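## Task

Find the bread roll, which sits on a shelf in one of the storage bays, and place only that roll on the desk. Every other object must stay on whatever shelf, table or counter it was on. The robot must not tip over or finish leaning. The roll must rest on the desk by itself, not held up by the robot. At the end, open the gripper and back the robot away.

## Robot and tools

Robot: a Hello Robot Stretch 3 with one arm. It has a two-wheel base (0.33 m long, 0.34 m wide), a mast carrying a lift, and a telescoping arm that reaches out to the robot's RIGHT side, ending in a wrist (yaw, pitch, roll) and a two-finger gripper. The base cannot slide sideways, so moving the gripper forward or back means driving the base. Turning in place pivots about the point between the drive wheels, 0.05 m behind the front edge. With the arm drawn in and the wrist folded, the turning sweep has radius 0.28 m; an unfolded level gripper pokes outside it. Loose objects may occasionally get nudged by something.

Frames: the base frame has its origin on the floor between the drive wheels, x ahead, y to the left, z up. hand_pose is reported in it, located where the closed fingertips meet. The odometry frame is the base frame as it was at scene start; heading is positive to the left, -3.142 to 3.142, and counts wheel slip as motion.

execute_actions: argument actions is a list holding one action (or empty, which only reports state and images). An action may have base, joints, or both, plus optional contact_limits; its motions begin together. base takes exactly one key: translate_m, a relative drive in metres from the current position, forward positive, -1 to 1; or rotate_rad, a relative turn in place in radians, left/counter-clockwise positive, -3.2 to 3.2. joints is one dictionary of absolute targets by name: lift_m 0 to 1.1 (arm height on the mast); arm_m 0 to 0.52 (extension); wrist_yaw_rad -1.345 to 4.42 (0 along the arm, positive toward the robot's front, 3.0 folded over the base); wrist_pitch_rad -1.57 to 0.451 (0 level, negative tips fingers down); wrist_roll_rad -2.911 to 2.911 (0 fingers side by side); gripper_m -0.089 to 0.179 (bigger is wider; the real fingertip gap is about 0.007 less when nearly shut and 0.025 less when fully open, zero below 0.007); head_pan_rad -3.953 to 1.73 (0 forward, positive left, -1.57 looks along the arm); head_tilt_rad -1.53 to 0.419 (negative down). Done tolerances are ±0.004 for lift, arm and gripper, ±0.02 for yaw, roll and head, ±0.05 for pitch. contact_limits accepts only arm_m, a motor_effort percent 1 to 100 at which the arm motion halts (contact_stop); lower is gentler, but too low stops instantly. cameras picks images from head_camera, nav_camera, wrist_camera or all; omitted or null gives all, [] gives none. Unknown keys or out-of-range numbers get the whole call rejected. Joints left out of an action may keep pushing toward old targets. No action runs beyond 15 s. If a result reports a stop, later calls in the same reply are skipped.

wait: seconds 0 to 10; commands nothing and returns the state and images. zoom_image: camera plus region [x0, y0, x1, y1] in pixels of that camera's latest full image, top-left origin, at most 504 by 504. Image sizes: head_camera 896x504, nav_camera 672x504 (fisheye), wrist_camera 644x364. finished_scene: scene number (1 or 2); ends the scene permanently, reports success, and gives the next task. Replying without a tool call ends everything.

Results: base_status and joint_status tell how each motion ended: done (for the base, wheels turned the commanded amount even if slipping), off_target (stopped short, maybe still pushing), contact_stop, time_out or torque_fault (old target dropped). The arm and lift stop on firm contact and then go slack until commanded again; a slack lift may sag under load or be pushed up by fingers closing on a surface. Base, wrist and head have no contact stop. A wrist servo pushed hard for several seconds turns off for 10 s. on_its_own describes uncommanded behaviour; its held at value is a target, not a position. motor_effort is percent of maximum, positive toward higher values, peak in brackets; readings carry fixed bias and noise. An at-rest effort out of range suggests pushing or carrying. Positive wheel effort drives forward. lidar_m gives 12 distances in metres, 30-degree sectors starting straight ahead and going counter-clockwise (4th left, 7th behind, 10th right), from a plane 0.17 m above the floor; - means nothing seen; it misses glass, thin legs, and parts hidden by the robot. wrist_depth_mm and head_depth_mm are 7x7 grids of median depth (head image arrives sideways). base_tilt in degrees, forward and right positive, with a few degrees of fixed bias. turned_by_wheels and turned_by_imu give rotation since the last result.

Gripping: command gripper_m below the object's width to grasp; to release, command at least 0.02 above the contact value. Readings do not confirm a grasp; check images. Overclosing makes the stall guard weaken the grip.

Safety: fold or unfold the wrist (yaw to 3.0) only with lift between 0.32 and 0.95, pitch -0.4, roll near 0; once folded, lift may go to 0.25. With yaw below -0.4 keep pitch at -0.5 or lower. Base is fast (0.30 m/s) only when lift below 0.30, arm below 0.03 and yaw above 2.54; otherwise slow. Pushing into something rigid with the gripper above about 0.45 m, repeating a push after a contact stop, driving while holding or hooking something fixed, or snagging furniture (worst when reversing) can tip the robot; if it leans, undo the last move in small steps, free the gripper, and lower lift to about 0.2. Avoid dropping, slamming or shoving objects hard. The robot holds its last command while you think, and base commands count from the last reported position.

Each tool is called as name([rows], argument=value, ...), one row to a line, values as JSON.

## Session

execute_actions(actions=[])

Scene clock: 0.00 s.
base_odometry: x=+0.000 y=+0.000 heading=+0.000 (m, m, rad; odometry frame)
turned_by_wheels: +0.000 (rad since the last result)
turned_by_imu: +0.000 (rad since the last result)
base_tilt: forward=-0.2 right=+0.8 (deg)
lidar_m: 1.19 1.22 2.17 1.69 0.97 0.81 0.81 0.94 0.85 0.86 0.99 1.13
head_depth_mm: 1862 2715 2712 2746 2731 2721 2220 / 1883 2775 2787 2800 2787 2788 2213 / 1908 2817 2836 2832 2839 2843 2182 / 1489 2881 2369 2508 2628 2738 2153 / 1940 1654 1591 1638 1710 1767 1825 / 1796 1163 1199 1227 1261 1290 1323 / 1800 1110 1114 1119 1115 1118 1127
base_status: not commanded
joint_positions: lift_m=+0.537 arm_m=+0.000 wrist_yaw_rad=+3.005 wrist_pitch_rad=-0.550 wrist_roll_rad=+0.019 gripper_m=+0.037 head_pan_rad=+0.006 head_tilt_rad=-0.020
joint_status: not commanded
motor_effort: left_wheel=+1 right_wheel=+1 lift_m=+27 arm_m=+0 wrist_yaw_rad=+1 wrist_pitch_rad=+4 wrist_roll_rad=+0 gripper_m=+0 head_pan_rad=+0 head_tilt_rad=+2 (%)
hand_pose: x=+0.0067 y=+0.0588 z=+0.5218 quat_wxyz=(+0.239, +0.698, +0.143, +0.660) (m; base frame)
wrist_depth_mm: 832 981 - - - - - / 849 - - - - - - / 854 - - - - - - / 837 886 913 931 926 940 982 / 781 773 782 811 830 821 831 / 665 680 - 704 706 731 751 / 601 618 - 632 634 630 640
pictures: head_camera (sideways: a quarter turn clockwise sets it upright), nav_camera (sideways: a quarter turn counterclockwise sets it upright), wrist_camera
Images, in order (width x height): head_camera 896x504, nav_camera 672x504, wrist_camera 644x364.

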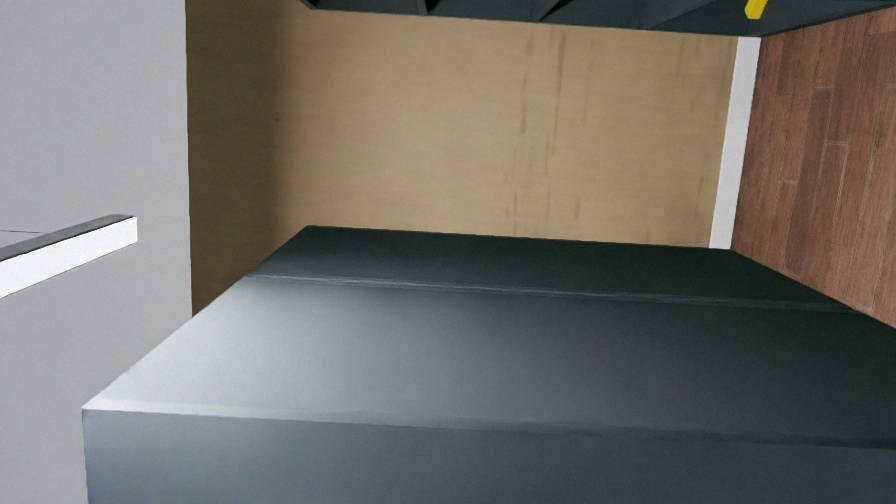

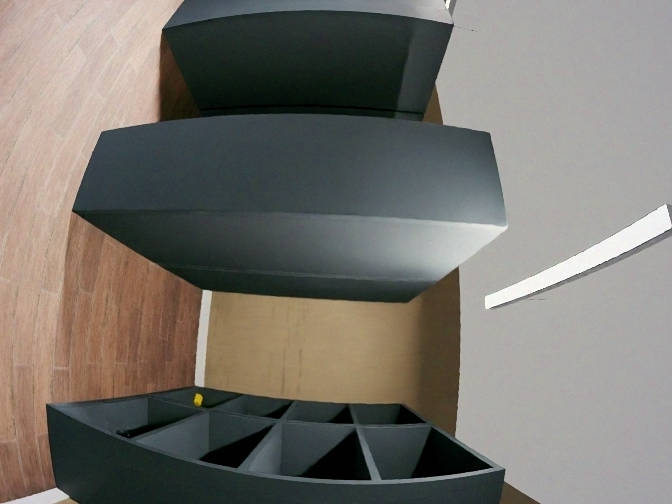

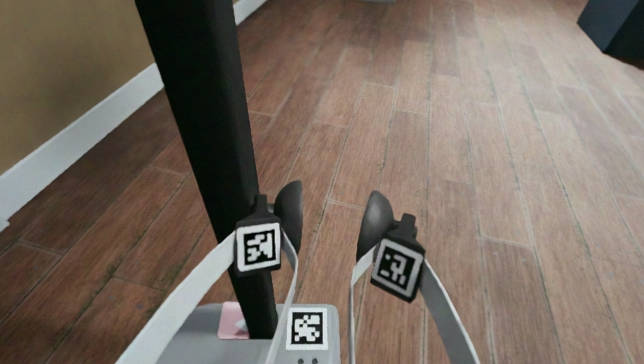

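execute_actions([
  {"joints":{"head_pan_rad":0.6,"head_tilt_rad":-0.3}},
], cameras=["head_camera","nav_camera"])

execute_actions([
  {"joints":{"head_pan_rad":-0.9,"head_tilt_rad":-0.3}},
], cameras=["nav_camera"])

Scene clock: 7.63 s.
base_odometry: x=+0.000 y=+0.000 heading=+0.000 (m, m, rad; odometry frame)
turned_by_wheels: +0.000 (rad since the last result)
turned_by_imu: -0.001 (rad since the last result)
base_tilt: forward=-0.2 right=+0.7 (deg)
lidar_m: 1.18 1.22 2.17 1.69 0.97 0.81 0.81 0.94 0.85 0.85 0.98 1.13
head_depth_mm: 1014 1047 1085 1144 1217 1393 1517 / 1104 1144 1179 1228 1275 1316 1396 / 1211 1262 1309 1355 1407 1472 1495 / 3114 2380 2536 2677 2578 1806 1519 / 2100 2151 2291 2446 2519 1930 1509 / 1891 1982 2093 2221 2339 1910 1495 / 2005 2079 2220 2361 2386 1898 1484
base_status: not commanded
joint_positions: lift_m=+0.537 arm_m=+0.000 wrist_yaw_rad=+3.005 wrist_pitch_rad=-0.550 wrist_roll_rad=+0.019 gripper_m=+0.037 head_pan_rad=+0.593 head_tilt_rad=-0.296
joint_status: all done
motor_effort: left_wheel=+1(1) right_wheel=+0(1) lift_m=+27(27) arm_m=+0(0) wrist_yaw_rad=+1(0) wrist_pitch_rad=+4(3) wrist_roll_rad=+0(0) gripper_m=+0(0) head_pan_rad=+2(23) head_tilt_rad=-1(17) (%)
hand_pose: x=+0.0067 y=+0.0588 z=+0.5218 quat_wxyz=(+0.239, +0.698, +0.143, +0.660) (m; base frame)
wrist_depth_mm: 805 980 - - - - - / 837 - - - - - - / 851 - - - - - - / 852 888 916 928 978 968 - / 747 776 791 801 816 815 849 / 673 688 - 708 690 713 728 / 596 629 - 621 626 639 662
pictures: head_camera (sideways: a quarter turn clockwise sets it upright), nav_camera (sideways: a quarter turn counterclockwise sets it upright)
Images, in order (width x height): head_camera 896x504, nav_camera 672x504.

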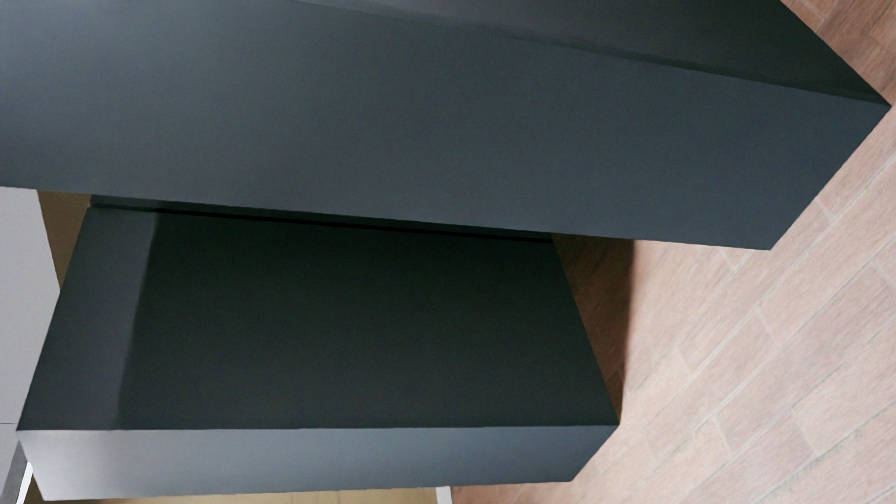

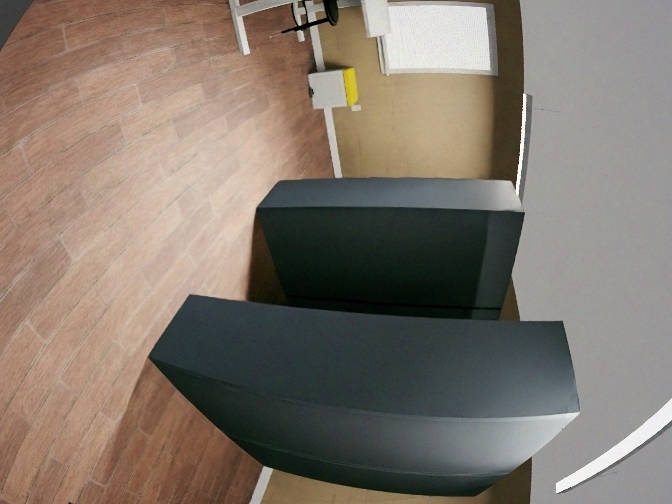

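Scene clock: 8.97 s.
base_odometry: x=+0.000 y=+0.000 heading=+0.000 (m, m, rad; odometry frame)
turned_by_wheels: +0.000 (rad since the last result)
turned_by_imu: +0.000 (rad since the last result)
base_tilt: forward=-0.3 right=+0.9 (deg)
lidar_m: 1.19 1.22 2.17 1.69 0.97 0.81 0.81 0.94 0.85 0.86 0.98 1.13
head_depth_mm: 869 897 921 948 976 1004 1039 / 956 989 1017 1049 1086 1125 1166 / 1065 1100 1135 1178 1229 1281 1334 / 1138 1201 1258 1327 1400 1476 1474 / 1064 1126 1192 1272 1357 1457 1498 / 990 1046 1103 1167 1237 1320 1397 / 928 982 1038 1101 1174 1259 1350
base_status: not commanded
joint_positions: lift_m=+0.537 arm_m=+0.000 wrist_yaw_rad=+3.005 wrist_pitch_rad=-0.550 wrist_roll_rad=+0.019 gripper_m=+0.037 head_pan_rad=-0.893 head_tilt_rad=-0.296
joint_status: all done
motor_effort: left_wheel=+1(1) right_wheel=+1(1) lift_m=+27(27) arm_m=+0(0) wrist_yaw_rad=+1(1) wrist_pitch_rad=+4(4) wrist_roll_rad=+0(0) gripper_m=+0(0) head_pan_rad=-3(25) head_tilt_rad=-1(1) (%)
hand_pose: x=+0.0067 y=+0.0588 z=+0.5218 quat_wxyz=(+0.239, +0.698, +0.143, +0.660) (m; base frame)
wrist_depth_mm: 799 968 - - - - - / 826 - - - - - - / 864 - - - - - - / 847 900 874 949 935 953 961 / 766 762 802 801 819 813 835 / 661 683 - 695 690 720 727 / 610 621 - 623 621 652 650
pictures: nav_camera (sideways: a quarter turn counterclockwise sets it upright)
Images, in order (width x height): nav_camera 672x504.

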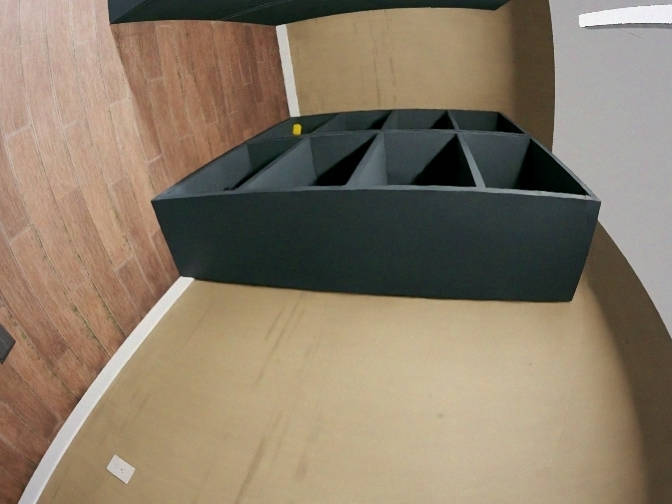

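execute_actions([
  {"base":{"rotate_rad":-1.57},"joints":{"lift_m":0.28}},
], cameras=[])

execute_actions([
  {"base":{"translate_m":0.3}},
], cameras=[])

execute_actions([
  {"base":{"rotate_rad":1.57},"joints":{"head_pan_rad":0}},
], cameras=["nav_camera"])

Scene clock: 32.50 s.
base_odometry: x=+0.000 y=+0.000 heading=-1.570 (m, m, rad; odometry frame)
turned_by_wheels: -1.570 (rad since the last result)
turned_by_imu: -1.579 (rad since the last result)
base_tilt: forward=-0.3 right=+0.8 (deg)
lidar_m: 0.85 0.98 1.13 1.18 1.22 2.17 1.69 0.97 0.81 0.81 0.94 0.85
head_depth_mm: 823 849 878 901 928 960 986 / 931 963 965 995 1030 1074 1110 / 987 1041 1090 1154 1196 1242 1283 / 913 976 1033 1111 1189 1289 1386 / 846 898 954 1017 1086 1166 1259 / 792 834 883 934 993 1059 1141 / 741 776 820 867 917 976 1036
base_status: done
joint_positions: lift_m=+0.280 arm_m=+0.000 wrist_yaw_rad=+3.005 wrist_pitch_rad=-0.551 wrist_roll_rad=+0.019 gripper_m=+0.037 head_pan_rad=-0.893 head_tilt_rad=-0.297
joint_status: all done
motor_effort: left_wheel=+3(9) right_wheel=-2(8) lift_m=+20(24) arm_m=+1(0) wrist_yaw_rad=+1(0) wrist_pitch_rad=+4(4) wrist_roll_rad=+0(0) gripper_m=+0(0) head_pan_rad=-2(2) head_tilt_rad=-1(1) (%)
hand_pose: x=+0.0067 y=+0.0587 z=+0.2644 quat_wxyz=(+0.240, +0.698, +0.143, +0.660) (m; base frame)
wrist_depth_mm: 959 - - - - - 902 / 756 769 814 802 839 859 905 / 612 644 644 660 676 693 701 / 530 541 - 565 576 582 583 / 471 - - - 501 499 508 / - - - - 419 440 442 / - - - - 383 390 394
pictures: none
No camera images: the call's "cameras" was empty. Leave "cameras" out to get every camera's image.

Scene clock: 35.33 s.
base_odometry: x=+0.000 y=-0.300 heading=-1.570 (m, m, rad; odometry frame)
turned_by_wheels: +0.000 (rad since the last result)
turned_by_imu: -0.001 (rad since the last result)
base_tilt: forward=-0.1 right=+0.7 (deg)
lidar_m: 0.56 0.65 0.99 1.65 1.47 2.40 1.85 1.06 0.89 0.89 0.66 0.56
head_depth_mm: 768 830 907 978 1032 1076 1106 / 697 749 808 878 964 1067 1180 / 638 681 732 788 857 937 1030 / 590 628 668 715 771 833 911 / 546 581 615 654 701 754 813 / 511 539 569 604 641 685 735 / 479 503 529 560 592 629 669
base_status: done
joint_positions: lift_m=+0.280 arm_m=+0.000 wrist_yaw_rad=+3.005 wrist_pitch_rad=-0.551 wrist_roll_rad=+0.019 gripper_m=+0.037 head_pan_rad=-0.893 head_tilt_rad=-0.297
joint_status: not commanded
motor_effort: left_wheel=+3(9) right_wheel=-2(5) lift_m=+21(20) arm_m=+0(0) wrist_yaw_rad=+1(1) wrist_pitch_rad=+4(4) wrist_roll_rad=+0(0) gripper_m=+0(0) head_pan_rad=-2(2) head_tilt_rad=-1(1) (%)
hand_pose: x=+0.0067 y=+0.0586 z=+0.2644 quat_wxyz=(+0.240, +0.698, +0.143, +0.660) (m; base frame)
wrist_depth_mm: 956 989 - - - 893 836 / 760 781 832 815 833 860 820 / 626 634 667 654 685 701 697 / 532 538 - 573 574 583 585 / 471 - - - 492 500 512 / - - - - 418 436 441 / - - - - 381 390 394
pictures: none
No camera images: the call's "cameras" was empty. Leave "cameras" out to get every camera's image.

Scene clock: 37.63 s.
base_odometry: x=+0.000 y=-0.300 heading=+0.000 (m, m, rad; odometry frame)
turned_by_wheels: +1.570 (rad since the last result)
turned_by_imu: +1.576 (rad since the last result)
base_tilt: forward=-0.2 right=+0.8 (deg)
lidar_m: 1.65 1.28 2.40 1.85 1.06 0.89 0.89 0.66 0.56 0.56 0.65 0.99
head_depth_mm: 1560 1595 901 930 976 1035 1096 / 2441 2539 2661 2774 1978 1736 1150 / 2483 2578 2732 2893 2749 1978 1537 / 2499 2640 2810 2965 2737 1946 1522 / 2525 2364 2553 2728 2567 1938 1501 / 1704 1788 1914 2044 2147 1906 1485 / 1387 1451 1520 1585 1659 1719 1478
base_status: done
joint_positions: lift_m=+0.280 arm_m=+0.000 wrist_yaw_rad=+3.005 wrist_pitch_rad=-0.551 wrist_roll_rad=+0.019 gripper_m=+0.037 head_pan_rad=-0.007 head_tilt_rad=-0.297
joint_status: all done
motor_effort: left_wheel=-1(5) right_wheel=+3(11) lift_m=+20(20) arm_m=+0(0) wrist_yaw_rad=+1(1) wrist_pitch_rad=+4(4) wrist_roll_rad=+0(0) gripper_m=+0(0) head_pan_rad=+2(25) head_tilt_rad=-1(1) (%)
hand_pose: x=+0.0067 y=+0.0586 z=+0.2644 quat_wxyz=(+0.240, +0.698, +0.143, +0.660) (m; base frame)
wrist_depth_mm: 859 989 - - - - - / 770 763 825 829 823 857 904 / 610 643 647 656 683 694 696 / 531 538 - 574 573 592 592 / 471 - - - 494 499 509 / - - - - 410 436 441 / - - - - 384 392 396
pictures: nav_camera (sideways: a quarter turn counterclockwise sets it upright)
Images, in order (width x height): nav_camera 672x504.

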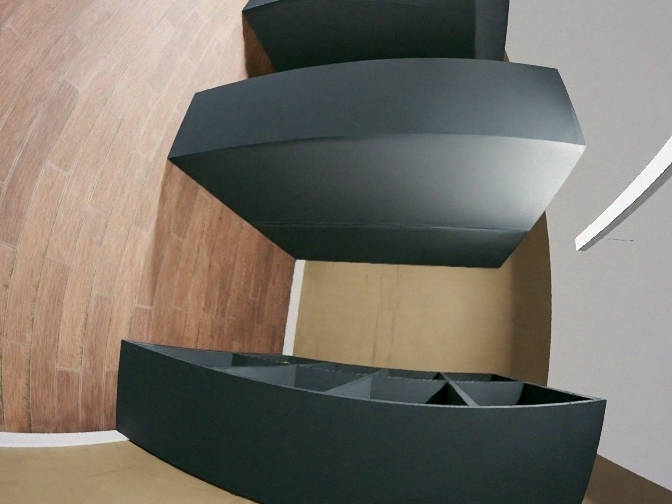

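Reasonably centred. Drive in and look right.

execute_actions([
  {"base":{"translate_m":1.0},"joints":{"head_pan_rad":-1.2}},
], cameras=["nav_camera"])

Scene clock: 47.77 s.
base_odometry: x=+1.000 y=-0.300 heading=+0.000 (m, m, rad; odometry frame)
turned_by_wheels: +0.000 (rad since the last result)
turned_by_imu: -0.002 (rad since the last result)
base_tilt: forward=-0.2 right=+0.9 (deg)
lidar_m: 1.15 0.66 0.56 3.04 2.17 1.85 1.67 0.95 0.82 0.35 0.93 0.96
head_depth_mm: 364 707 740 774 694 489 377 / 374 753 790 824 682 484 400 / 384 802 844 876 670 479 827 / 395 856 905 927 660 474 875 / 405 920 974 987 649 492 892 / 416 992 1057 1036 640 1007 884 / 431 970 1032 1014 629 1079 876
base_status: done
joint_positions: lift_m=+0.280 arm_m=+0.000 wrist_yaw_rad=+3.005 wrist_pitch_rad=-0.551 wrist_roll_rad=+0.019 gripper_m=+0.037 head_pan_rad=-1.193 head_tilt_rad=-0.298
joint_status: all done
motor_effort: left_wheel=-1(4) right_wheel=+3(8) lift_m=+20(20) arm_m=+0(1) wrist_yaw_rad=-1(0) wrist_pitch_rad=+4(4) wrist_roll_rad=+0(0) gripper_m=+0(0) head_pan_rad=-3(25) head_tilt_rad=-1(1) (%)
hand_pose: x=+0.0067 y=+0.0586 z=+0.2644 quat_wxyz=(+0.240, +0.698, +0.143, +0.660) (m; base frame)
wrist_depth_mm: 967 983 - - 581 534 490 / 746 764 836 806 635 586 546 / 610 627 652 667 671 650 615 / 532 546 - 568 573 575 592 / 472 - - - 492 503 503 / - - - - 414 435 440 / - - - - 381 384 391
pictures: nav_camera (sideways: a quarter turn counterclockwise sets it upright)
Images, in order (width x height): nav_camera 672x504.

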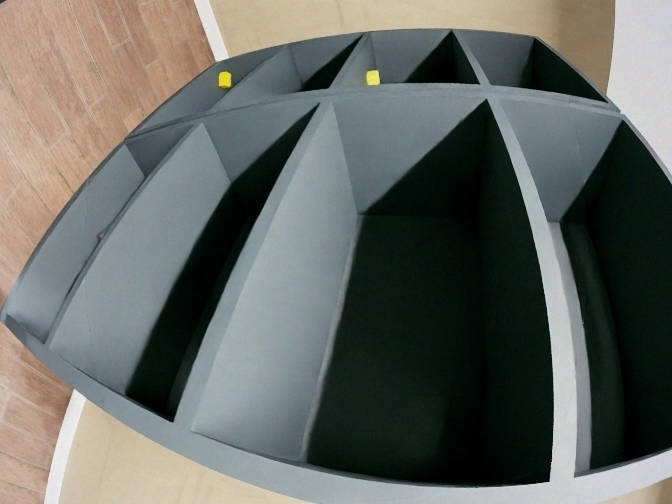

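execute_actions([
  {"base":{"translate_m":0.8},"joints":{"head_pan_rad":-1.57}},
], cameras=["nav_camera"])

Scene clock: 57.07 s.
base_odometry: x=+1.800 y=-0.300 heading=+0.000 (m, m, rad; odometry frame)
turned_by_wheels: +0.000 (rad since the last result)
turned_by_imu: -0.002 (rad since the last result)
base_tilt: forward=-0.2 right=+0.8 (deg)
lidar_m: 0.74 0.42 0.36 0.36 0.42 0.71 2.07 0.90 1.00 0.56 1.15 1.10
head_depth_mm: 445 853 901 939 692 1052 924 / 461 876 920 956 681 1071 916 / 476 724 919 955 671 1097 907 / 462 489 521 557 594 705 821 / 478 504 534 561 597 634 679 / 525 961 1012 953 640 1084 857 / 543 987 1040 1010 703 1118 877
base_status: done
joint_positions: lift_m=+0.280 arm_m=+0.000 wrist_yaw_rad=+3.005 wrist_pitch_rad=-0.551 wrist_roll_rad=+0.019 gripper_m=+0.037 head_pan_rad=-1.563 head_tilt_rad=-0.298
joint_status: all done
motor_effort: left_wheel=-1(3) right_wheel=+3(8) lift_m=+20(20) arm_m=+0(0) wrist_yaw_rad=+0(1) wrist_pitch_rad=+4(4) wrist_roll_rad=+0(0) gripper_m=+0(0) head_pan_rad=-2(18) head_tilt_rad=-1(1) (%)
hand_pose: x=+0.0067 y=+0.0586 z=+0.2644 quat_wxyz=(+0.240, +0.698, +0.143, +0.660) (m; base frame)
wrist_depth_mm: 501 471 419 399 372 355 336 / 579 542 469 448 414 396 364 / 617 605 547 517 476 446 408 / 519 542 - 554 545 505 461 / 468 - - - 494 503 494 / - - - - 416 436 453 / - - - - 383 388 391
pictures: nav_camera (sideways: a quarter turn counterclockwise sets it upright)
Images, in order (width x height): nav_camera 672x504.

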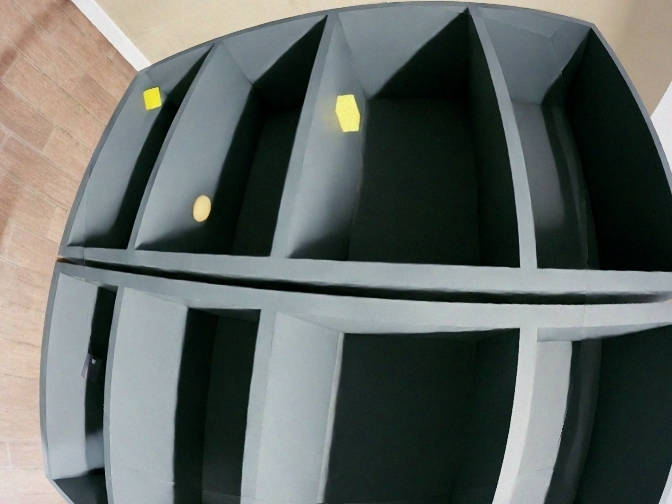

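execute_actions([
  {"base":{"translate_m":0.15},"joints":{"lift_m":0.5,"wrist_pitch_rad":-0.4}},
], cameras=[])

execute_actions([
  {"joints":{"wrist_yaw_rad":0,"gripper_m":0.15,"head_tilt_rad":-0.8}},
])

Scene clock: 70.30 s.
base_odometry: x=+1.950 y=-0.300 heading=+0.000 (m, m, rad; odometry frame)
turned_by_wheels: +0.000 (rad since the last result)
turned_by_imu: -0.001 (rad since the last result)
base_tilt: forward=-0.3 right=+0.9 (deg)
lidar_m: 0.66 0.38 0.33 0.33 0.37 0.65 2.15 1.04 0.59 0.59 1.08 0.96
head_depth_mm: 464 562 924 974 690 1093 922 / 485 508 529 557 592 1049 890 / 493 736 543 572 611 645 685 / 560 956 1007 1035 699 1160 874 / 581 976 1030 1052 692 1143 892 / 603 1001 1061 1033 718 1128 883 / 628 1029 1084 1009 752 1121 878
base_status: done
joint_positions: lift_m=+0.500 arm_m=+0.000 wrist_yaw_rad=+3.005 wrist_pitch_rad=-0.424 wrist_roll_rad=+0.019 gripper_m=+0.037 head_pan_rad=-1.563 head_tilt_rad=-0.298
joint_status: all done
motor_effort: left_wheel=-1(4) right_wheel=+3(9) lift_m=+33(34) arm_m=-1(1) wrist_yaw_rad=+1(0) wrist_pitch_rad=+8(9) wrist_roll_rad=+0(0) gripper_m=+0(0) head_pan_rad=-2(3) head_tilt_rad=+0(0) (%)
hand_pose: x=+0.0091 y=+0.0763 z=+0.5110 quat_wxyz=(+0.197, +0.706, +0.100, +0.673) (m; base frame)
wrist_depth_mm: 423 406 364 348 331 308 291 / 479 463 406 386 367 334 315 / 546 509 448 430 398 367 344 / 672 591 510 478 444 402 380 / 745 703 - 563 488 463 423 / 685 690 - 672 615 537 484 / 587 618 646 641 635 607 553
pictures: none
No camera images: the call's "cameras" was empty. Leave "cameras" out to get every camera's image.

Scene clock: 72.80 s.
base_odometry: x=+1.950 y=-0.300 heading=+0.000 (m, m, rad; odometry frame)
turned_by_wheels: +0.000 (rad since the last result)
turned_by_imu: +0.000 (rad since the last result)
base_tilt: forward=-0.3 right=+0.8 (deg)
lidar_m: 0.66 0.38 0.33 0.33 0.37 0.65 2.16 1.04 0.58 0.58 1.08 0.96
head_depth_mm: 471 663 1091 1099 934 1256 1164 / 494 561 645 1049 950 1247 1153 / 864 603 656 786 985 1238 1165 / 889 679 1189 1059 1013 1247 1159 / 903 667 1214 1045 1358 1262 1127 / 910 682 1225 1035 1373 1277 1119 / 928 679 1244 1028 1383 1265 1111
base_status: not commanded
joint_positions: lift_m=+0.500 arm_m=+0.000 wrist_yaw_rad=+0.002 wrist_pitch_rad=-0.424 wrist_roll_rad=+0.019 gripper_m=+0.150 head_pan_rad=-1.563 head_tilt_rad=-0.790
joint_status: all done
motor_effort: left_wheel=-1(0) right_wheel=+3(3) lift_m=+33(33) arm_m=+1(0) wrist_yaw_rad=-1(4) wrist_pitch_rad=+8(8) wrist_roll_rad=+0(0) gripper_m=+0(100) head_pan_rad=-2(2) head_tilt_rad=-3(24) (%)
hand_pose: x=-0.0210 y=-0.3689 z=+0.5110 quat_wxyz=(+0.685, +0.148, -0.697, -0.150) (m; base frame)
wrist_depth_mm: 713 426 394 397 345 284 519 / 787 - 979 869 338 302 309 / 826 - - 1000 392 739 677 / 855 861 874 900 408 836 761 / 803 - 732 741 481 819 783 / 698 690 687 658 617 - 656 / 599 615 622 635 614 572 587
pictures: head_camera (sideways: a quarter turn clockwise sets it upright), nav_camera (sideways: a quarter turn counterclockwise sets it upright), wrist_camera
Images, in order (width x height): head_camera 896x504, nav_camera 672x504, wrist_camera 644x364.

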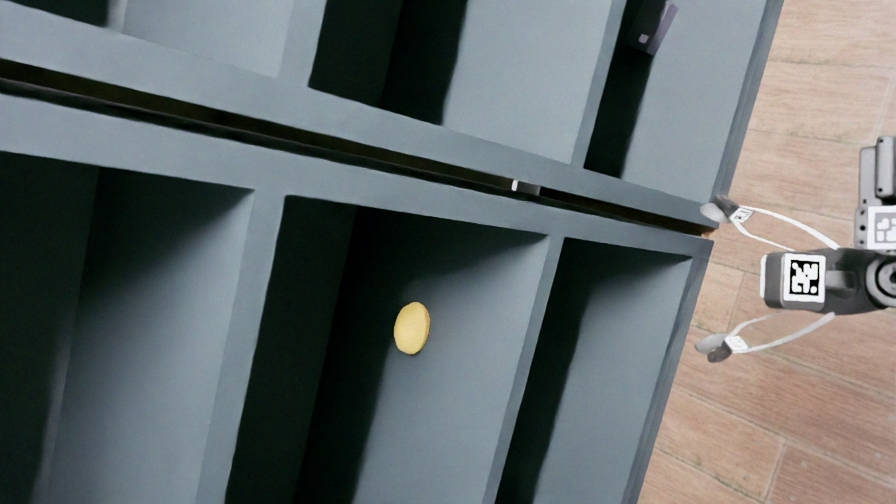

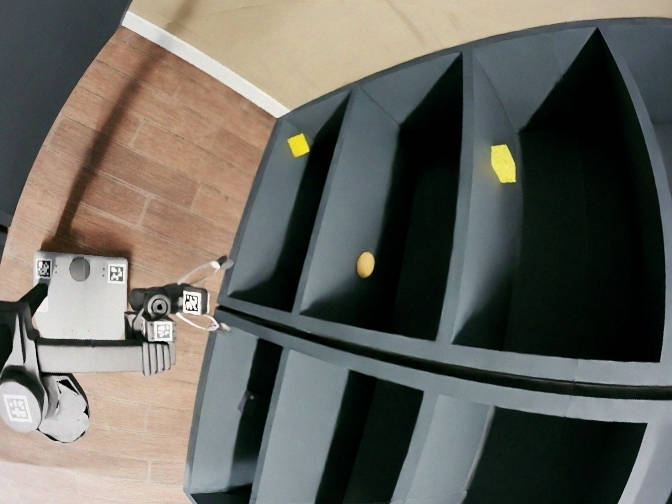

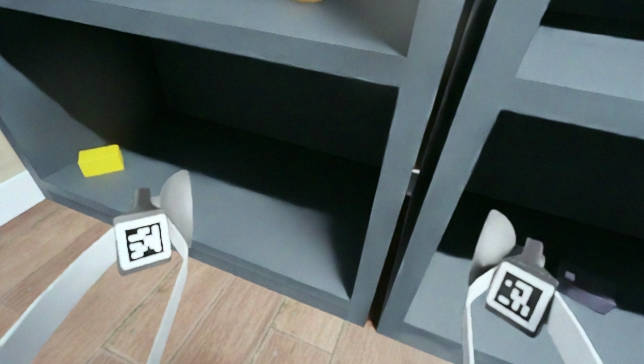

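execute_actions([
  {"joints":{"lift_m":0.72}},
], cameras=["wrist_camera"])

Scene clock: 81.30 s.
base_odometry: x=+1.950 y=-0.300 heading=+0.000 (m, m, rad; odometry frame)
turned_by_wheels: +0.000 (rad since the last result)
turned_by_imu: -0.001 (rad since the last result)
base_tilt: forward=-0.2 right=+0.7 (deg)
lidar_m: 0.66 0.38 0.32 0.33 0.37 0.65 2.16 1.04 0.58 0.58 1.08 0.96
head_depth_mm: 472 660 1095 1093 935 1252 1182 / 494 561 645 1046 953 1256 - / 866 602 656 785 952 1256 - / 885 680 1190 1057 1018 - - / 903 666 1210 1047 1374 1261 1124 / 911 680 1230 1032 1384 1274 1121 / 927 678 1244 1029 1388 1263 1114
base_status: not commanded
joint_positions: lift_m=+0.720 arm_m=+0.000 wrist_yaw_rad=+0.002 wrist_pitch_rad=-0.424 wrist_roll_rad=+0.019 gripper_m=+0.150 head_pan_rad=-1.563 head_tilt_rad=-0.790
joint_status: all done
motor_effort: left_wheel=-1(1) right_wheel=+3(3) lift_m=+33(32) arm_m=+0(0) wrist_yaw_rad=-2(3) wrist_pitch_rad=+8(8) wrist_roll_rad=+0(0) gripper_m=+0(0) head_pan_rad=-2(2) head_tilt_rad=-3(3) (%)
hand_pose: x=-0.0211 y=-0.3689 z=+0.7311 quat_wxyz=(+0.685, +0.148, -0.697, -0.150) (m; base frame)
wrist_depth_mm: 764 903 867 792 700 284 596 / 724 782 831 840 593 333 644 / 748 612 615 638 385 661 672 / 890 - 544 514 412 540 560 / 906 - - - 466 455 463 / 913 918 894 900 856 - 400 / 813 809 827 811 776 790 822
pictures: wrist_camera
Images, in order (width x height): wrist_camera 644x364.

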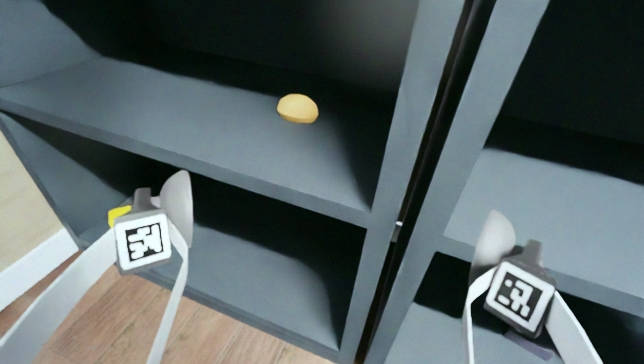

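execute_actions([
  {"base":{"translate_m":0.06}},
], cameras=[])

execute_actions([
  {"joints":{"arm_m":0.2}},
], cameras=["wrist_camera"])

Scene clock: 89.67 s.
base_odometry: x=+2.010 y=-0.300 heading=+0.000 (m, m, rad; odometry frame)
turned_by_wheels: +0.000 (rad since the last result)
turned_by_imu: -0.001 (rad since the last result)
base_tilt: forward=-0.2 right=+0.9 (deg)
lidar_m: 0.63 0.36 0.31 0.31 0.36 0.62 2.19 1.10 0.60 0.60 1.05 0.90
head_depth_mm: 488 556 630 1091 957 1248 1186 / 866 583 656 779 949 1260 - / 885 693 1181 1034 960 1256 - / 894 679 1200 1055 1363 - - / 916 669 1220 1041 1375 1279 1125 / 925 687 1241 1032 1399 1276 1120 / 932 701 1253 1054 1383 1273 1110
base_status: done
joint_positions: lift_m=+0.720 arm_m=+0.000 wrist_yaw_rad=+0.002 wrist_pitch_rad=-0.424 wrist_roll_rad=+0.019 gripper_m=+0.150 head_pan_rad=-1.563 head_tilt_rad=-0.790
joint_status: not commanded
motor_effort: left_wheel=-1(4) right_wheel=+3(5) lift_m=+33(33) arm_m=+1(0) wrist_yaw_rad=-3(2) wrist_pitch_rad=+8(8) wrist_roll_rad=+0(0) gripper_m=+0(0) head_pan_rad=-2(2) head_tilt_rad=-4(4) (%)
hand_pose: x=-0.0211 y=-0.3689 z=+0.7311 quat_wxyz=(+0.685, +0.148, -0.697, -0.150) (m; base frame)
wrist_depth_mm: 696 903 894 802 733 302 276 / 701 787 844 849 804 318 631 / 731 620 627 643 620 348 693 / 826 - - 521 499 405 560 / 900 - - - 485 446 461 / 863 921 884 897 585 - 413 / 811 824 839 849 710 785 800
pictures: none
No camera images: the call's "cameras" was empty. Leave "cameras" out to get every camera's image.

Scene clock: 92.37 s.
base_odometry: x=+2.010 y=-0.300 heading=+0.000 (m, m, rad; odometry frame)
turned_by_wheels: +0.000 (rad since the last result)
turned_by_imu: +0.000 (rad since the last result)
base_tilt: forward=-0.2 right=+0.9 (deg)
lidar_m: 0.63 0.36 0.31 0.31 0.36 0.62 2.19 1.10 0.60 0.60 1.04 0.90
head_depth_mm: 488 556 631 1086 953 1253 1181 / 866 584 655 763 947 - - / 885 691 1182 1095 - 1225 1148 / 896 679 1193 1119 - 1272 1135 / 910 669 1214 1051 1376 1271 1131 / 924 686 1232 1032 1394 1272 1119 / 928 702 1258 1049 1378 1272 1113
base_status: not commanded
joint_positions: lift_m=+0.720 arm_m=+0.200 wrist_yaw_rad=+0.001 wrist_pitch_rad=-0.424 wrist_roll_rad=+0.019 gripper_m=+0.150 head_pan_rad=-1.563 head_tilt_rad=-0.790
joint_status: all done
motor_effort: left_wheel=-1(1) right_wheel=+3(3) lift_m=+34(33) arm_m=+3(1) wrist_yaw_rad=+0(2) wrist_pitch_rad=+8(8) wrist_roll_rad=+0(0) gripper_m=+0(0) head_pan_rad=-2(2) head_tilt_rad=-4(3) (%)
hand_pose: x=-0.0213 y=-0.5684 z=+0.7311 quat_wxyz=(+0.685, +0.148, -0.697, -0.150) (m; base frame)
wrist_depth_mm: 665 767 687 603 551 466 172 / 674 783 741 683 604 365 156 / 577 595 621 635 627 297 143 / 469 493 504 483 524 251 151 / 737 - 414 427 430 201 168 / 803 819 375 362 367 - 191 / 798 765 769 743 320 250 200
pictures: wrist_camera
Images, in order (width x height): wrist_camera 644x364.

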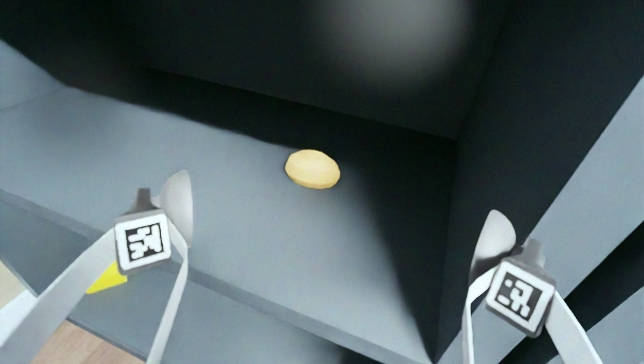

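execute_actions([
  {"joints":{"arm_m":0.4,"lift_m":0.64}},
], cameras=["wrist_camera"])

Scene clock: 102.17 s.
base_odometry: x=+2.010 y=-0.300 heading=+0.000 (m, m, rad; odometry frame)
turned_by_wheels: +0.000 (rad since the last result)
turned_by_imu: -0.001 (rad since the last result)
base_tilt: forward=-0.3 right=+0.9 (deg)
lidar_m: 0.63 0.36 0.31 0.31 0.36 0.62 2.19 1.10 0.60 0.60 1.04 0.90
head_depth_mm: 488 557 631 1089 954 1249 1163 / 868 585 655 779 947 1269 1181 / 889 689 1179 - 977 1237 1143 / 895 678 1212 - 1350 1269 1141 / 910 669 1213 1040 1378 1270 1128 / 925 685 1234 1031 1391 1278 1121 / 933 704 1259 1048 1384 1261 1110
base_status: not commanded
joint_positions: lift_m=+0.640 arm_m=+0.400 wrist_yaw_rad=+0.001 wrist_pitch_rad=-0.423 wrist_roll_rad=+0.019 gripper_m=+0.150 head_pan_rad=-1.563 head_tilt_rad=-0.790
joint_status: all done
motor_effort: left_wheel=-1(1) right_wheel=+3(3) lift_m=+21(30) arm_m=+3(2) wrist_yaw_rad=-2(0) wrist_pitch_rad=+8(8) wrist_roll_rad=+0(0) gripper_m=+0(0) head_pan_rad=-2(2) head_tilt_rad=-3(3) (%)
hand_pose: x=-0.0214 y=-0.7684 z=+0.6517 quat_wxyz=(+0.685, +0.148, -0.697, -0.150) (m; base frame)
wrist_depth_mm: 567 527 465 417 376 343 285 / 560 557 521 462 413 371 262 / 428 440 463 469 454 403 238 / 349 369 369 378 390 387 218 / 294 - 290 275 323 318 203 / 261 256 266 269 276 - 186 / 222 227 232 235 240 239 165
pictures: wrist_camera
Images, in order (width x height): wrist_camera 644x364.

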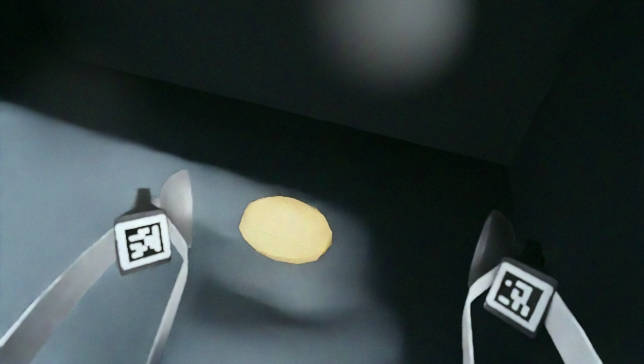

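execute_actions([
  {"joints":{"arm_m":0.47,"lift_m":0.59}},
], cameras=["wrist_camera"])

Scene clock: 116.33 s.
base_odometry: x=+2.010 y=-0.300 heading=+0.000 (m, m, rad; odometry frame)
turned_by_wheels: +0.000 (rad since the last result)
turned_by_imu: -0.001 (rad since the last result)
base_tilt: forward=-0.3 right=+0.9 (deg)
lidar_m: 0.64 0.36 0.31 0.31 0.36 0.62 2.19 1.10 0.60 0.60 1.04 0.90
head_depth_mm: 487 555 632 1088 953 1257 1160 / 869 583 657 779 949 1242 1157 / 889 693 1183 816 1105 1255 1144 / 896 678 1212 985 1354 1272 1138 / 911 669 1216 1039 1379 1272 1131 / 925 684 1237 1032 1388 1273 1119 / 931 703 1253 1053 1384 1267 1109
base_status: not commanded
joint_positions: lift_m=+0.590 arm_m=+0.470 wrist_yaw_rad=+0.001 wrist_pitch_rad=-0.423 wrist_roll_rad=+0.019 gripper_m=+0.150 head_pan_rad=-1.563 head_tilt_rad=-0.790
joint_status: all done
motor_effort: left_wheel=-1(1) right_wheel=+3(3) lift_m=+20(20) arm_m=+3(3) wrist_yaw_rad=+1(1) wrist_pitch_rad=+8(8) wrist_roll_rad=+0(0) gripper_m=+0(0) head_pan_rad=-2(3) head_tilt_rad=-4(3) (%)
hand_pose: x=-0.0214 y=-0.8384 z=+0.6018 quat_wxyz=(+0.685, +0.148, -0.697, -0.150) (m; base frame)
wrist_depth_mm: 500 441 386 346 314 285 262 / 442 455 425 383 343 311 279 / 338 350 360 371 371 338 272 / 274 289 291 299 308 315 250 / 233 - 188 241 252 267 231 / 203 203 195 201 217 - 211 / 175 179 183 185 189 190 185
pictures: wrist_camera
Images, in order (width x height): wrist_camera 644x364.

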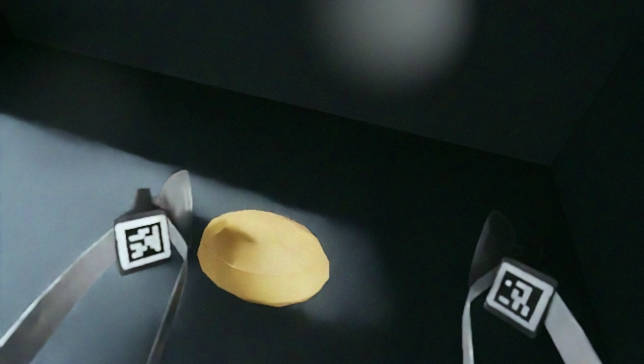

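execute_actions([
  {"joints":{"gripper_m":0.02}},
], cameras=[])

execute_actions([
  {"joints":{"lift_m":0.64}},
], cameras=[])

execute_actions([
  {"joints":{"arm_m":0}},
], cameras=["wrist_camera"])

Scene clock: 132.63 s.
base_odometry: x=+2.010 y=-0.300 heading=+0.000 (m, m, rad; odometry frame)
turned_by_wheels: +0.000 (rad since the last result)
turned_by_imu: -0.001 (rad since the last result)
base_tilt: forward=-0.2 right=+0.9 (deg)
lidar_m: 0.64 0.36 0.31 0.31 0.36 0.62 2.19 1.10 0.60 0.60 1.04 0.90
head_depth_mm: 487 557 631 1088 955 1255 1158 / 871 584 656 779 948 1249 1149 / 886 690 1187 815 1101 1254 1145 / 893 680 1204 985 1359 1269 1135 / 912 670 1217 1048 1370 1269 1132 / 925 685 1235 1035 1391 1275 1122 / 929 704 1256 1050 1383 1268 1110
base_status: not commanded
joint_positions: lift_m=+0.590 arm_m=+0.470 wrist_yaw_rad=+0.001 wrist_pitch_rad=-0.423 wrist_roll_rad=+0.019 gripper_m=+0.020 head_pan_rad=-1.563 head_tilt_rad=-0.790
joint_status: all done
motor_effort: left_wheel=+0(1) right_wheel=+3(3) lift_m=+20(21) arm_m=+4(4) wrist_yaw_rad=-1(1) wrist_pitch_rad=+7(7) wrist_roll_rad=+0(0) gripper_m=+0(100) head_pan_rad=-2(2) head_tilt_rad=-3(3) (%)
hand_pose: x=-0.0214 y=-0.8384 z=+0.6018 quat_wxyz=(+0.685, +0.148, -0.697, -0.150) (m; base frame)
wrist_depth_mm: 499 439 380 345 314 285 264 / 435 451 428 379 344 311 281 / 339 350 357 371 363 342 271 / 277 283 290 304 309 317 250 / 231 236 196 247 256 263 230 / 201 204 194 201 213 222 212 / 176 180 182 185 189 193 191
pictures: none
No camera images: the call's "cameras" was empty. Leave "cameras" out to get every camera's image.

Scene clock: 133.93 s.
base_odometry: x=+2.010 y=-0.300 heading=+0.000 (m, m, rad; odometry frame)
turned_by_wheels: +0.000 (rad since the last result)
turned_by_imu: +0.000 (rad since the last result)
base_tilt: forward=-0.1 right=+0.9 (deg)
lidar_m: 0.64 0.36 0.31 0.31 0.36 0.62 2.19 1.10 0.60 0.60 1.04 0.90
head_depth_mm: 487 557 630 1089 955 1253 1160 / 869 585 655 776 945 1272 1172 / 885 692 1164 982 990 1239 1141 / 894 680 1187 1006 1354 1273 1133 / 914 667 1216 1043 1375 1272 1128 / 923 684 1234 1031 1396 1276 1119 / 930 701 1259 1051 1387 1262 1112
base_status: not commanded
joint_positions: lift_m=+0.640 arm_m=+0.470 wrist_yaw_rad=+0.001 wrist_pitch_rad=-0.423 wrist_roll_rad=+0.019 gripper_m=+0.020 head_pan_rad=-1.563 head_tilt_rad=-0.790
joint_status: all done
motor_effort: left_wheel=-1(1) right_wheel=+3(3) lift_m=+33(35) arm_m=+4(4) wrist_yaw_rad=+0(2) wrist_pitch_rad=+8(8) wrist_roll_rad=+0(0) gripper_m=+0(0) head_pan_rad=-3(2) head_tilt_rad=-3(3) (%)
hand_pose: x=-0.0214 y=-0.8384 z=+0.6512 quat_wxyz=(+0.685, +0.148, -0.697, -0.150) (m; base frame)
wrist_depth_mm: 496 436 395 345 315 286 264 / 533 497 431 385 344 312 278 / 428 438 449 425 378 341 272 / 350 353 372 382 390 368 250 / 294 301 306 315 323 329 231 / 251 258 217 258 271 283 215 / 223 227 223 227 239 243 201
pictures: none
No camera images: the call's "cameras" was empty. Leave "cameras" out to get every camera's image.

Scene clock: 138.57 s.
base_odometry: x=+2.010 y=-0.300 heading=+0.000 (m, m, rad; odometry frame)
turned_by_wheels: +0.000 (rad since the last result)
turned_by_imu: -0.001 (rad since the last result)
base_tilt: forward=-0.2 right=+0.8 (deg)
lidar_m: 0.63 0.36 0.31 0.31 0.36 0.62 2.19 1.10 0.60 0.60 1.04 0.90
head_depth_mm: 488 555 631 1086 953 1252 1163 / 864 584 657 780 947 1248 1198 / 887 693 1181 1037 986 1237 - / 896 677 1200 1053 1352 1275 - / 912 668 1221 1042 1377 1278 1114 / 927 686 1230 1036 1387 1278 1121 / 929 705 1259 1052 1380 1269 1112
base_status: not commanded
joint_positions: lift_m=+0.640 arm_m=+0.001 wrist_yaw_rad=+0.001 wrist_pitch_rad=-0.423 wrist_roll_rad=+0.019 gripper_m=+0.020 head_pan_rad=-1.563 head_tilt_rad=-0.790
joint_status: all done
motor_effort: left_wheel=-1(1) right_wheel=+3(3) lift_m=+33(33) arm_m=-3(4) wrist_yaw_rad=-1(0) wrist_pitch_rad=+8(8) wrist_roll_rad=+0(0) gripper_m=+0(0) head_pan_rad=-3(2) head_tilt_rad=-4(3) (%)
hand_pose: x=-0.0214 y=-0.3692 z=+0.6512 quat_wxyz=(+0.685, +0.148, -0.697, -0.150) (m; base frame)
wrist_depth_mm: 692 797 870 802 724 298 274 / 617 581 619 599 678 316 635 / 771 938 502 475 478 345 535 / 808 996 - - 423 387 416 / 895 913 911 944 477 940 367 / 821 841 820 811 550 839 873 / 727 747 761 744 695 731 722
pictures: wrist_camera
Images, in order (width x height): wrist_camera 644x364.

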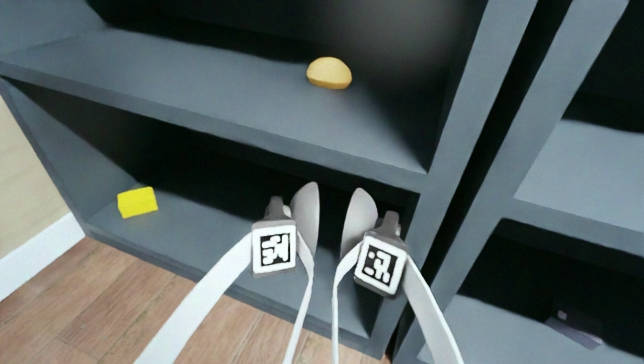

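Missed (too high). Retry lower.

execute_actions([
  {"joints":{"arm_m":0.45,"gripper_m":0.15}},
], cameras=[])

execute_actions([
  {"joints":{"lift_m":0.54}},
], cameras=["wrist_camera"])

Scene clock: 150.27 s.
base_odometry: x=+2.010 y=-0.300 heading=+0.000 (m, m, rad; odometry frame)
turned_by_wheels: +0.000 (rad since the last result)
turned_by_imu: -0.001 (rad since the last result)
base_tilt: forward=-0.1 right=+0.8 (deg)
lidar_m: 0.63 0.36 0.31 0.31 0.36 0.62 2.18 1.10 0.60 0.60 1.04 0.90
head_depth_mm: 486 555 630 1089 954 1257 1160 / 870 584 655 778 947 1264 1173 / 885 692 1167 981 989 1259 1143 / 893 678 1196 1003 1354 1273 1138 / 915 667 1213 1045 1380 1273 1124 / 926 684 1231 1033 1388 1272 1120 / 931 703 1260 1048 1380 1267 1109
base_status: not commanded
joint_positions: lift_m=+0.640 arm_m=+0.450 wrist_yaw_rad=+0.001 wrist_pitch_rad=-0.423 wrist_roll_rad=+0.019 gripper_m=+0.150 head_pan_rad=-1.563 head_tilt_rad=-0.790
joint_status: all done
motor_effort: left_wheel=-1(1) right_wheel=+3(3) lift_m=+33(33) arm_m=+3(4) wrist_yaw_rad=-1(1) wrist_pitch_rad=+8(8) wrist_roll_rad=+0(0) gripper_m=+0(100) head_pan_rad=-2(3) head_tilt_rad=-3(3) (%)
hand_pose: x=-0.0214 y=-0.8184 z=+0.6512 quat_wxyz=(+0.685, +0.148, -0.697, -0.150) (m; base frame)
wrist_depth_mm: 529 463 410 368 336 302 277 / 553 523 457 409 364 331 286 / 426 442 452 442 401 362 260 / 350 368 369 374 393 381 239 / 294 - 307 313 324 329 223 / 260 257 249 244 274 - 206 / 220 227 231 236 238 240 180
pictures: none
No camera images: the call's "cameras" was empty. Leave "cameras" out to get every camera's image.

Scene clock: 152.00 s.
base_odometry: x=+2.010 y=-0.300 heading=+0.000 (m, m, rad; odometry frame)
turned_by_wheels: +0.000 (rad since the last result)
turned_by_imu: +0.000 (rad since the last result)
base_tilt: forward=-0.3 right=+0.9 (deg)
lidar_m: 0.63 0.36 0.31 0.31 0.36 0.62 2.19 1.10 0.60 0.60 1.05 0.90
head_depth_mm: 488 555 630 1087 955 1250 1157 / 866 583 656 780 951 1251 1156 / 887 690 1181 830 980 1231 1125 / 894 678 1196 - 1355 1272 1135 / 910 668 1217 1042 1372 1271 1127 / 926 685 1232 1033 1387 1275 1121 / 933 703 1257 1047 1380 1266 1113
base_status: not commanded
joint_positions: lift_m=+0.540 arm_m=+0.450 wrist_yaw_rad=+0.001 wrist_pitch_rad=-0.421 wrist_roll_rad=+0.019 gripper_m=+0.150 head_pan_rad=-1.563 head_tilt_rad=-0.790
joint_status: all done
motor_effort: left_wheel=-1(1) right_wheel=+3(3) lift_m=+20(30) arm_m=+4(4) wrist_yaw_rad=+1(0) wrist_pitch_rad=+7(8) wrist_roll_rad=+0(0) gripper_m=+0(0) head_pan_rad=-2(2) head_tilt_rad=-3(3) (%)
hand_pose: x=-0.0214 y=-0.8187 z=+0.5523 quat_wxyz=(+0.685, +0.147, -0.698, -0.149) (m; base frame)
wrist_depth_mm: 453 446 413 368 329 304 276 / 326 335 350 372 349 329 286 / 249 255 261 276 286 297 261 / 203 213 167 171 226 233 229 / 171 - 174 177 188 198 195 / - 148 153 157 159 - 167 / 129 131 134 137 139 139 145
pictures: wrist_camera
Images, in order (width x height): wrist_camera 644x364.

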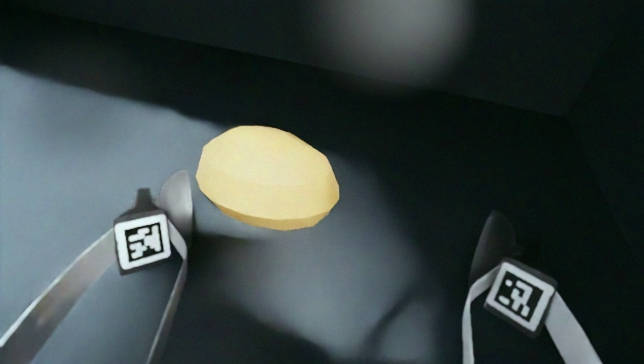

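execute_actions([
  {"joints":{"arm_m":0.49}},
], cameras=[])

execute_actions([
  {"joints":{"gripper_m":0.03}},
], cameras=[])

execute_actions([
  {"joints":{"lift_m":0.6}},
], cameras=[])

execute_actions([
  {"joints":{"arm_m":0}},
], cameras=["wrist_camera"])

Scene clock: 161.93 s.
base_odometry: x=+2.010 y=-0.300 heading=+0.000 (m, m, rad; odometry frame)
turned_by_wheels: +0.000 (rad since the last result)
turned_by_imu: -0.001 (rad since the last result)
base_tilt: forward=-0.1 right=+0.9 (deg)
lidar_m: 0.64 0.36 0.31 0.31 0.36 0.62 2.19 1.10 0.60 0.60 1.04 0.90
head_depth_mm: 488 556 631 1087 952 1255 1159 / 871 583 655 776 948 1243 1152 / 886 692 1181 826 971 1228 1117 / 893 677 1193 - 1358 1272 1139 / 910 668 1216 1038 1374 1271 1132 / 924 685 1238 1034 1389 1279 1122 / 932 703 1254 1051 1390 1262 1112
base_status: not commanded
joint_positions: lift_m=+0.540 arm_m=+0.490 wrist_yaw_rad=+0.001 wrist_pitch_rad=-0.421 wrist_roll_rad=+0.019 gripper_m=+0.150 head_pan_rad=-1.563 head_tilt_rad=-0.790
joint_status: all done
motor_effort: left_wheel=-1(2) right_wheel=+3(3) lift_m=+20(20) arm_m=+3(4) wrist_yaw_rad=-1(0) wrist_pitch_rad=+7(7) wrist_roll_rad=+0(0) gripper_m=+0(0) head_pan_rad=-2(2) head_tilt_rad=-3(3) (%)
hand_pose: x=-0.0214 y=-0.8587 z=+0.5524 quat_wxyz=(+0.685, +0.147, -0.698, -0.149) (m; base frame)
wrist_depth_mm: 433 408 365 327 297 271 250 / 325 335 349 348 323 296 268 / 249 256 265 276 286 296 273 / 203 212 144 219 228 234 231 / 171 - 135 144 186 197 198 / - 148 148 151 159 - 168 / 130 131 134 136 139 139 145
pictures: none
No camera images: the call's "cameras" was empty. Leave "cameras" out to get every camera's image.

Scene clock: 163.63 s.
base_odometry: x=+2.010 y=-0.300 heading=+0.000 (m, m, rad; odometry frame)
turned_by_wheels: +0.000 (rad since the last result)
turned_by_imu: +0.000 (rad since the last result)
base_tilt: forward=-0.2 right=+1.0 (deg)
lidar_m: 0.64 0.36 0.31 0.31 0.36 0.62 2.18 1.10 0.60 0.60 1.04 0.90
head_depth_mm: 488 556 631 1085 955 1245 1158 / 870 584 656 779 953 1247 1154 / 888 692 1182 825 977 1233 1120 / 896 677 1197 - 1357 1276 1136 / 911 669 1219 1039 1373 1272 1126 / 927 684 1230 1035 1388 1270 1122 / 928 704 1254 1048 1378 1265 1114
base_status: not commanded
joint_positions: lift_m=+0.540 arm_m=+0.490 wrist_yaw_rad=+0.001 wrist_pitch_rad=-0.408 wrist_roll_rad=+0.019 gripper_m=+0.031 head_pan_rad=-1.563 head_tilt_rad=-0.790
joint_status: all done
motor_effort: left_wheel=-1(1) right_wheel=+3(3) lift_m=+20(20) arm_m=+4(3) wrist_yaw_rad=-1(0) wrist_pitch_rad=+3(7) wrist_roll_rad=+0(0) gripper_m=-14(100) head_pan_rad=-2(3) head_tilt_rad=-3(3) (%)
hand_pose: x=-0.0214 y=-0.8603 z=+0.5553 quat_wxyz=(+0.686, +0.142, -0.699, -0.145) (m; base frame)
wrist_depth_mm: 452 417 364 329 295 270 248 / 337 352 365 348 322 293 267 / 257 266 273 286 298 305 282 / 208 212 227 151 233 243 238 / 175 178 - 135 145 198 201 / 150 152 155 139 146 168 170 / 132 134 136 139 142 144 147
pictures: none
No camera images: the call's "cameras" was empty. Leave "cameras" out to get every camera's image.

Scene clock: 165.00 s.
base_odometry: x=+2.010 y=-0.300 heading=+0.000 (m, m, rad; odometry frame)
turned_by_wheels: +0.000 (rad since the last result)
turned_by_imu: +0.000 (rad since the last result)
base_tilt: forward=-0.1 right=+0.8 (deg)
lidar_m: 0.64 0.36 0.31 0.31 0.36 0.62 2.19 1.10 0.60 0.60 1.04 0.90
head_depth_mm: 486 557 631 1092 955 1251 1161 / 867 584 656 778 948 1260 1160 / 887 689 1176 900 1068 1254 1144 / 894 677 1196 1004 1350 1265 1133 / 912 669 1214 1042 1373 1274 1127 / 926 685 1231 1032 1389 1277 1119 / 931 702 1256 1052 1378 1263 1113
base_status: not commanded
joint_positions: lift_m=+0.600 arm_m=+0.490 wrist_yaw_rad=+0.001 wrist_pitch_rad=-0.417 wrist_roll_rad=+0.019 gripper_m=+0.031 head_pan_rad=-1.563 head_tilt_rad=-0.790
joint_status: all done
motor_effort: left_wheel=-1(1) right_wheel=+3(3) lift_m=+34(36) arm_m=+3(4) wrist_yaw_rad=-2(1) wrist_pitch_rad=+5(6) wrist_roll_rad=+0(0) gripper_m=-14(15) head_pan_rad=-2(3) head_tilt_rad=-3(3) (%)
hand_pose: x=-0.0214 y=-0.8592 z=+0.6126 quat_wxyz=(+0.686, +0.145, -0.698, -0.148) (m; base frame)
wrist_depth_mm: 461 416 363 327 294 272 251 / 470 447 411 360 326 292 266 / 359 369 386 383 357 322 279 / 294 299 318 153 327 330 258 / 245 251 - 136 145 277 240 / 212 214 219 138 176 237 224 / 187 191 192 196 199 205 202
pictures: none
No camera images: the call's "cameras" was empty. Leave "cameras" out to get every camera's image.

Scene clock: 169.77 s.
base_odometry: x=+2.010 y=-0.300 heading=+0.000 (m, m, rad; odometry frame)
turned_by_wheels: +0.000 (rad since the last result)
turned_by_imu: -0.001 (rad since the last result)
base_tilt: forward=-0.2 right=+0.8 (deg)
lidar_m: 0.63 0.36 0.31 0.31 0.36 0.62 2.19 1.10 0.60 0.60 1.04 0.90
head_depth_mm: 487 556 632 1087 952 1248 1158 / 865 583 656 778 948 1250 1170 / 887 693 1187 1037 989 1242 1188 / 895 678 1199 1056 1361 962 - / 912 669 1215 1042 1371 1267 1116 / 924 684 1235 1033 1393 1275 1120 / 930 704 1256 1049 1380 1270 1112
base_status: not commanded
joint_positions: lift_m=+0.600 arm_m=+0.001 wrist_yaw_rad=+0.001 wrist_pitch_rad=-0.418 wrist_roll_rad=+0.019 gripper_m=+0.031 head_pan_rad=-1.563 head_tilt_rad=-0.790
joint_status: all done
motor_effort: left_wheel=-1(2) right_wheel=+3(3) lift_m=+33(33) arm_m=-2(4) wrist_yaw_rad=+0(0) wrist_pitch_rad=+6(6) wrist_roll_rad=+0(0) gripper_m=-14(13) head_pan_rad=-2(3) head_tilt_rad=-3(3) (%)
hand_pose: x=-0.0214 y=-0.3699 z=+0.6124 quat_wxyz=(+0.686, +0.146, -0.698, -0.148) (m; base frame)
wrist_depth_mm: 651 724 771 780 714 299 272 / 680 524 523 549 571 318 598 / 772 - - 436 415 347 451 / 832 959 - 152 502 374 354 / 884 872 - 136 145 898 851 / 804 817 787 139 348 802 814 / 695 715 728 719 676 694 693
pictures: wrist_camera
Images, in order (width x height): wrist_camera 644x364.

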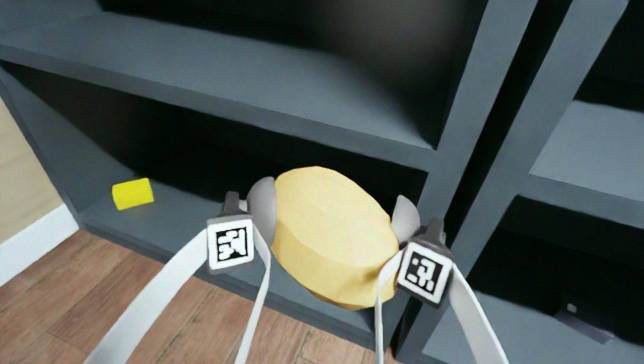

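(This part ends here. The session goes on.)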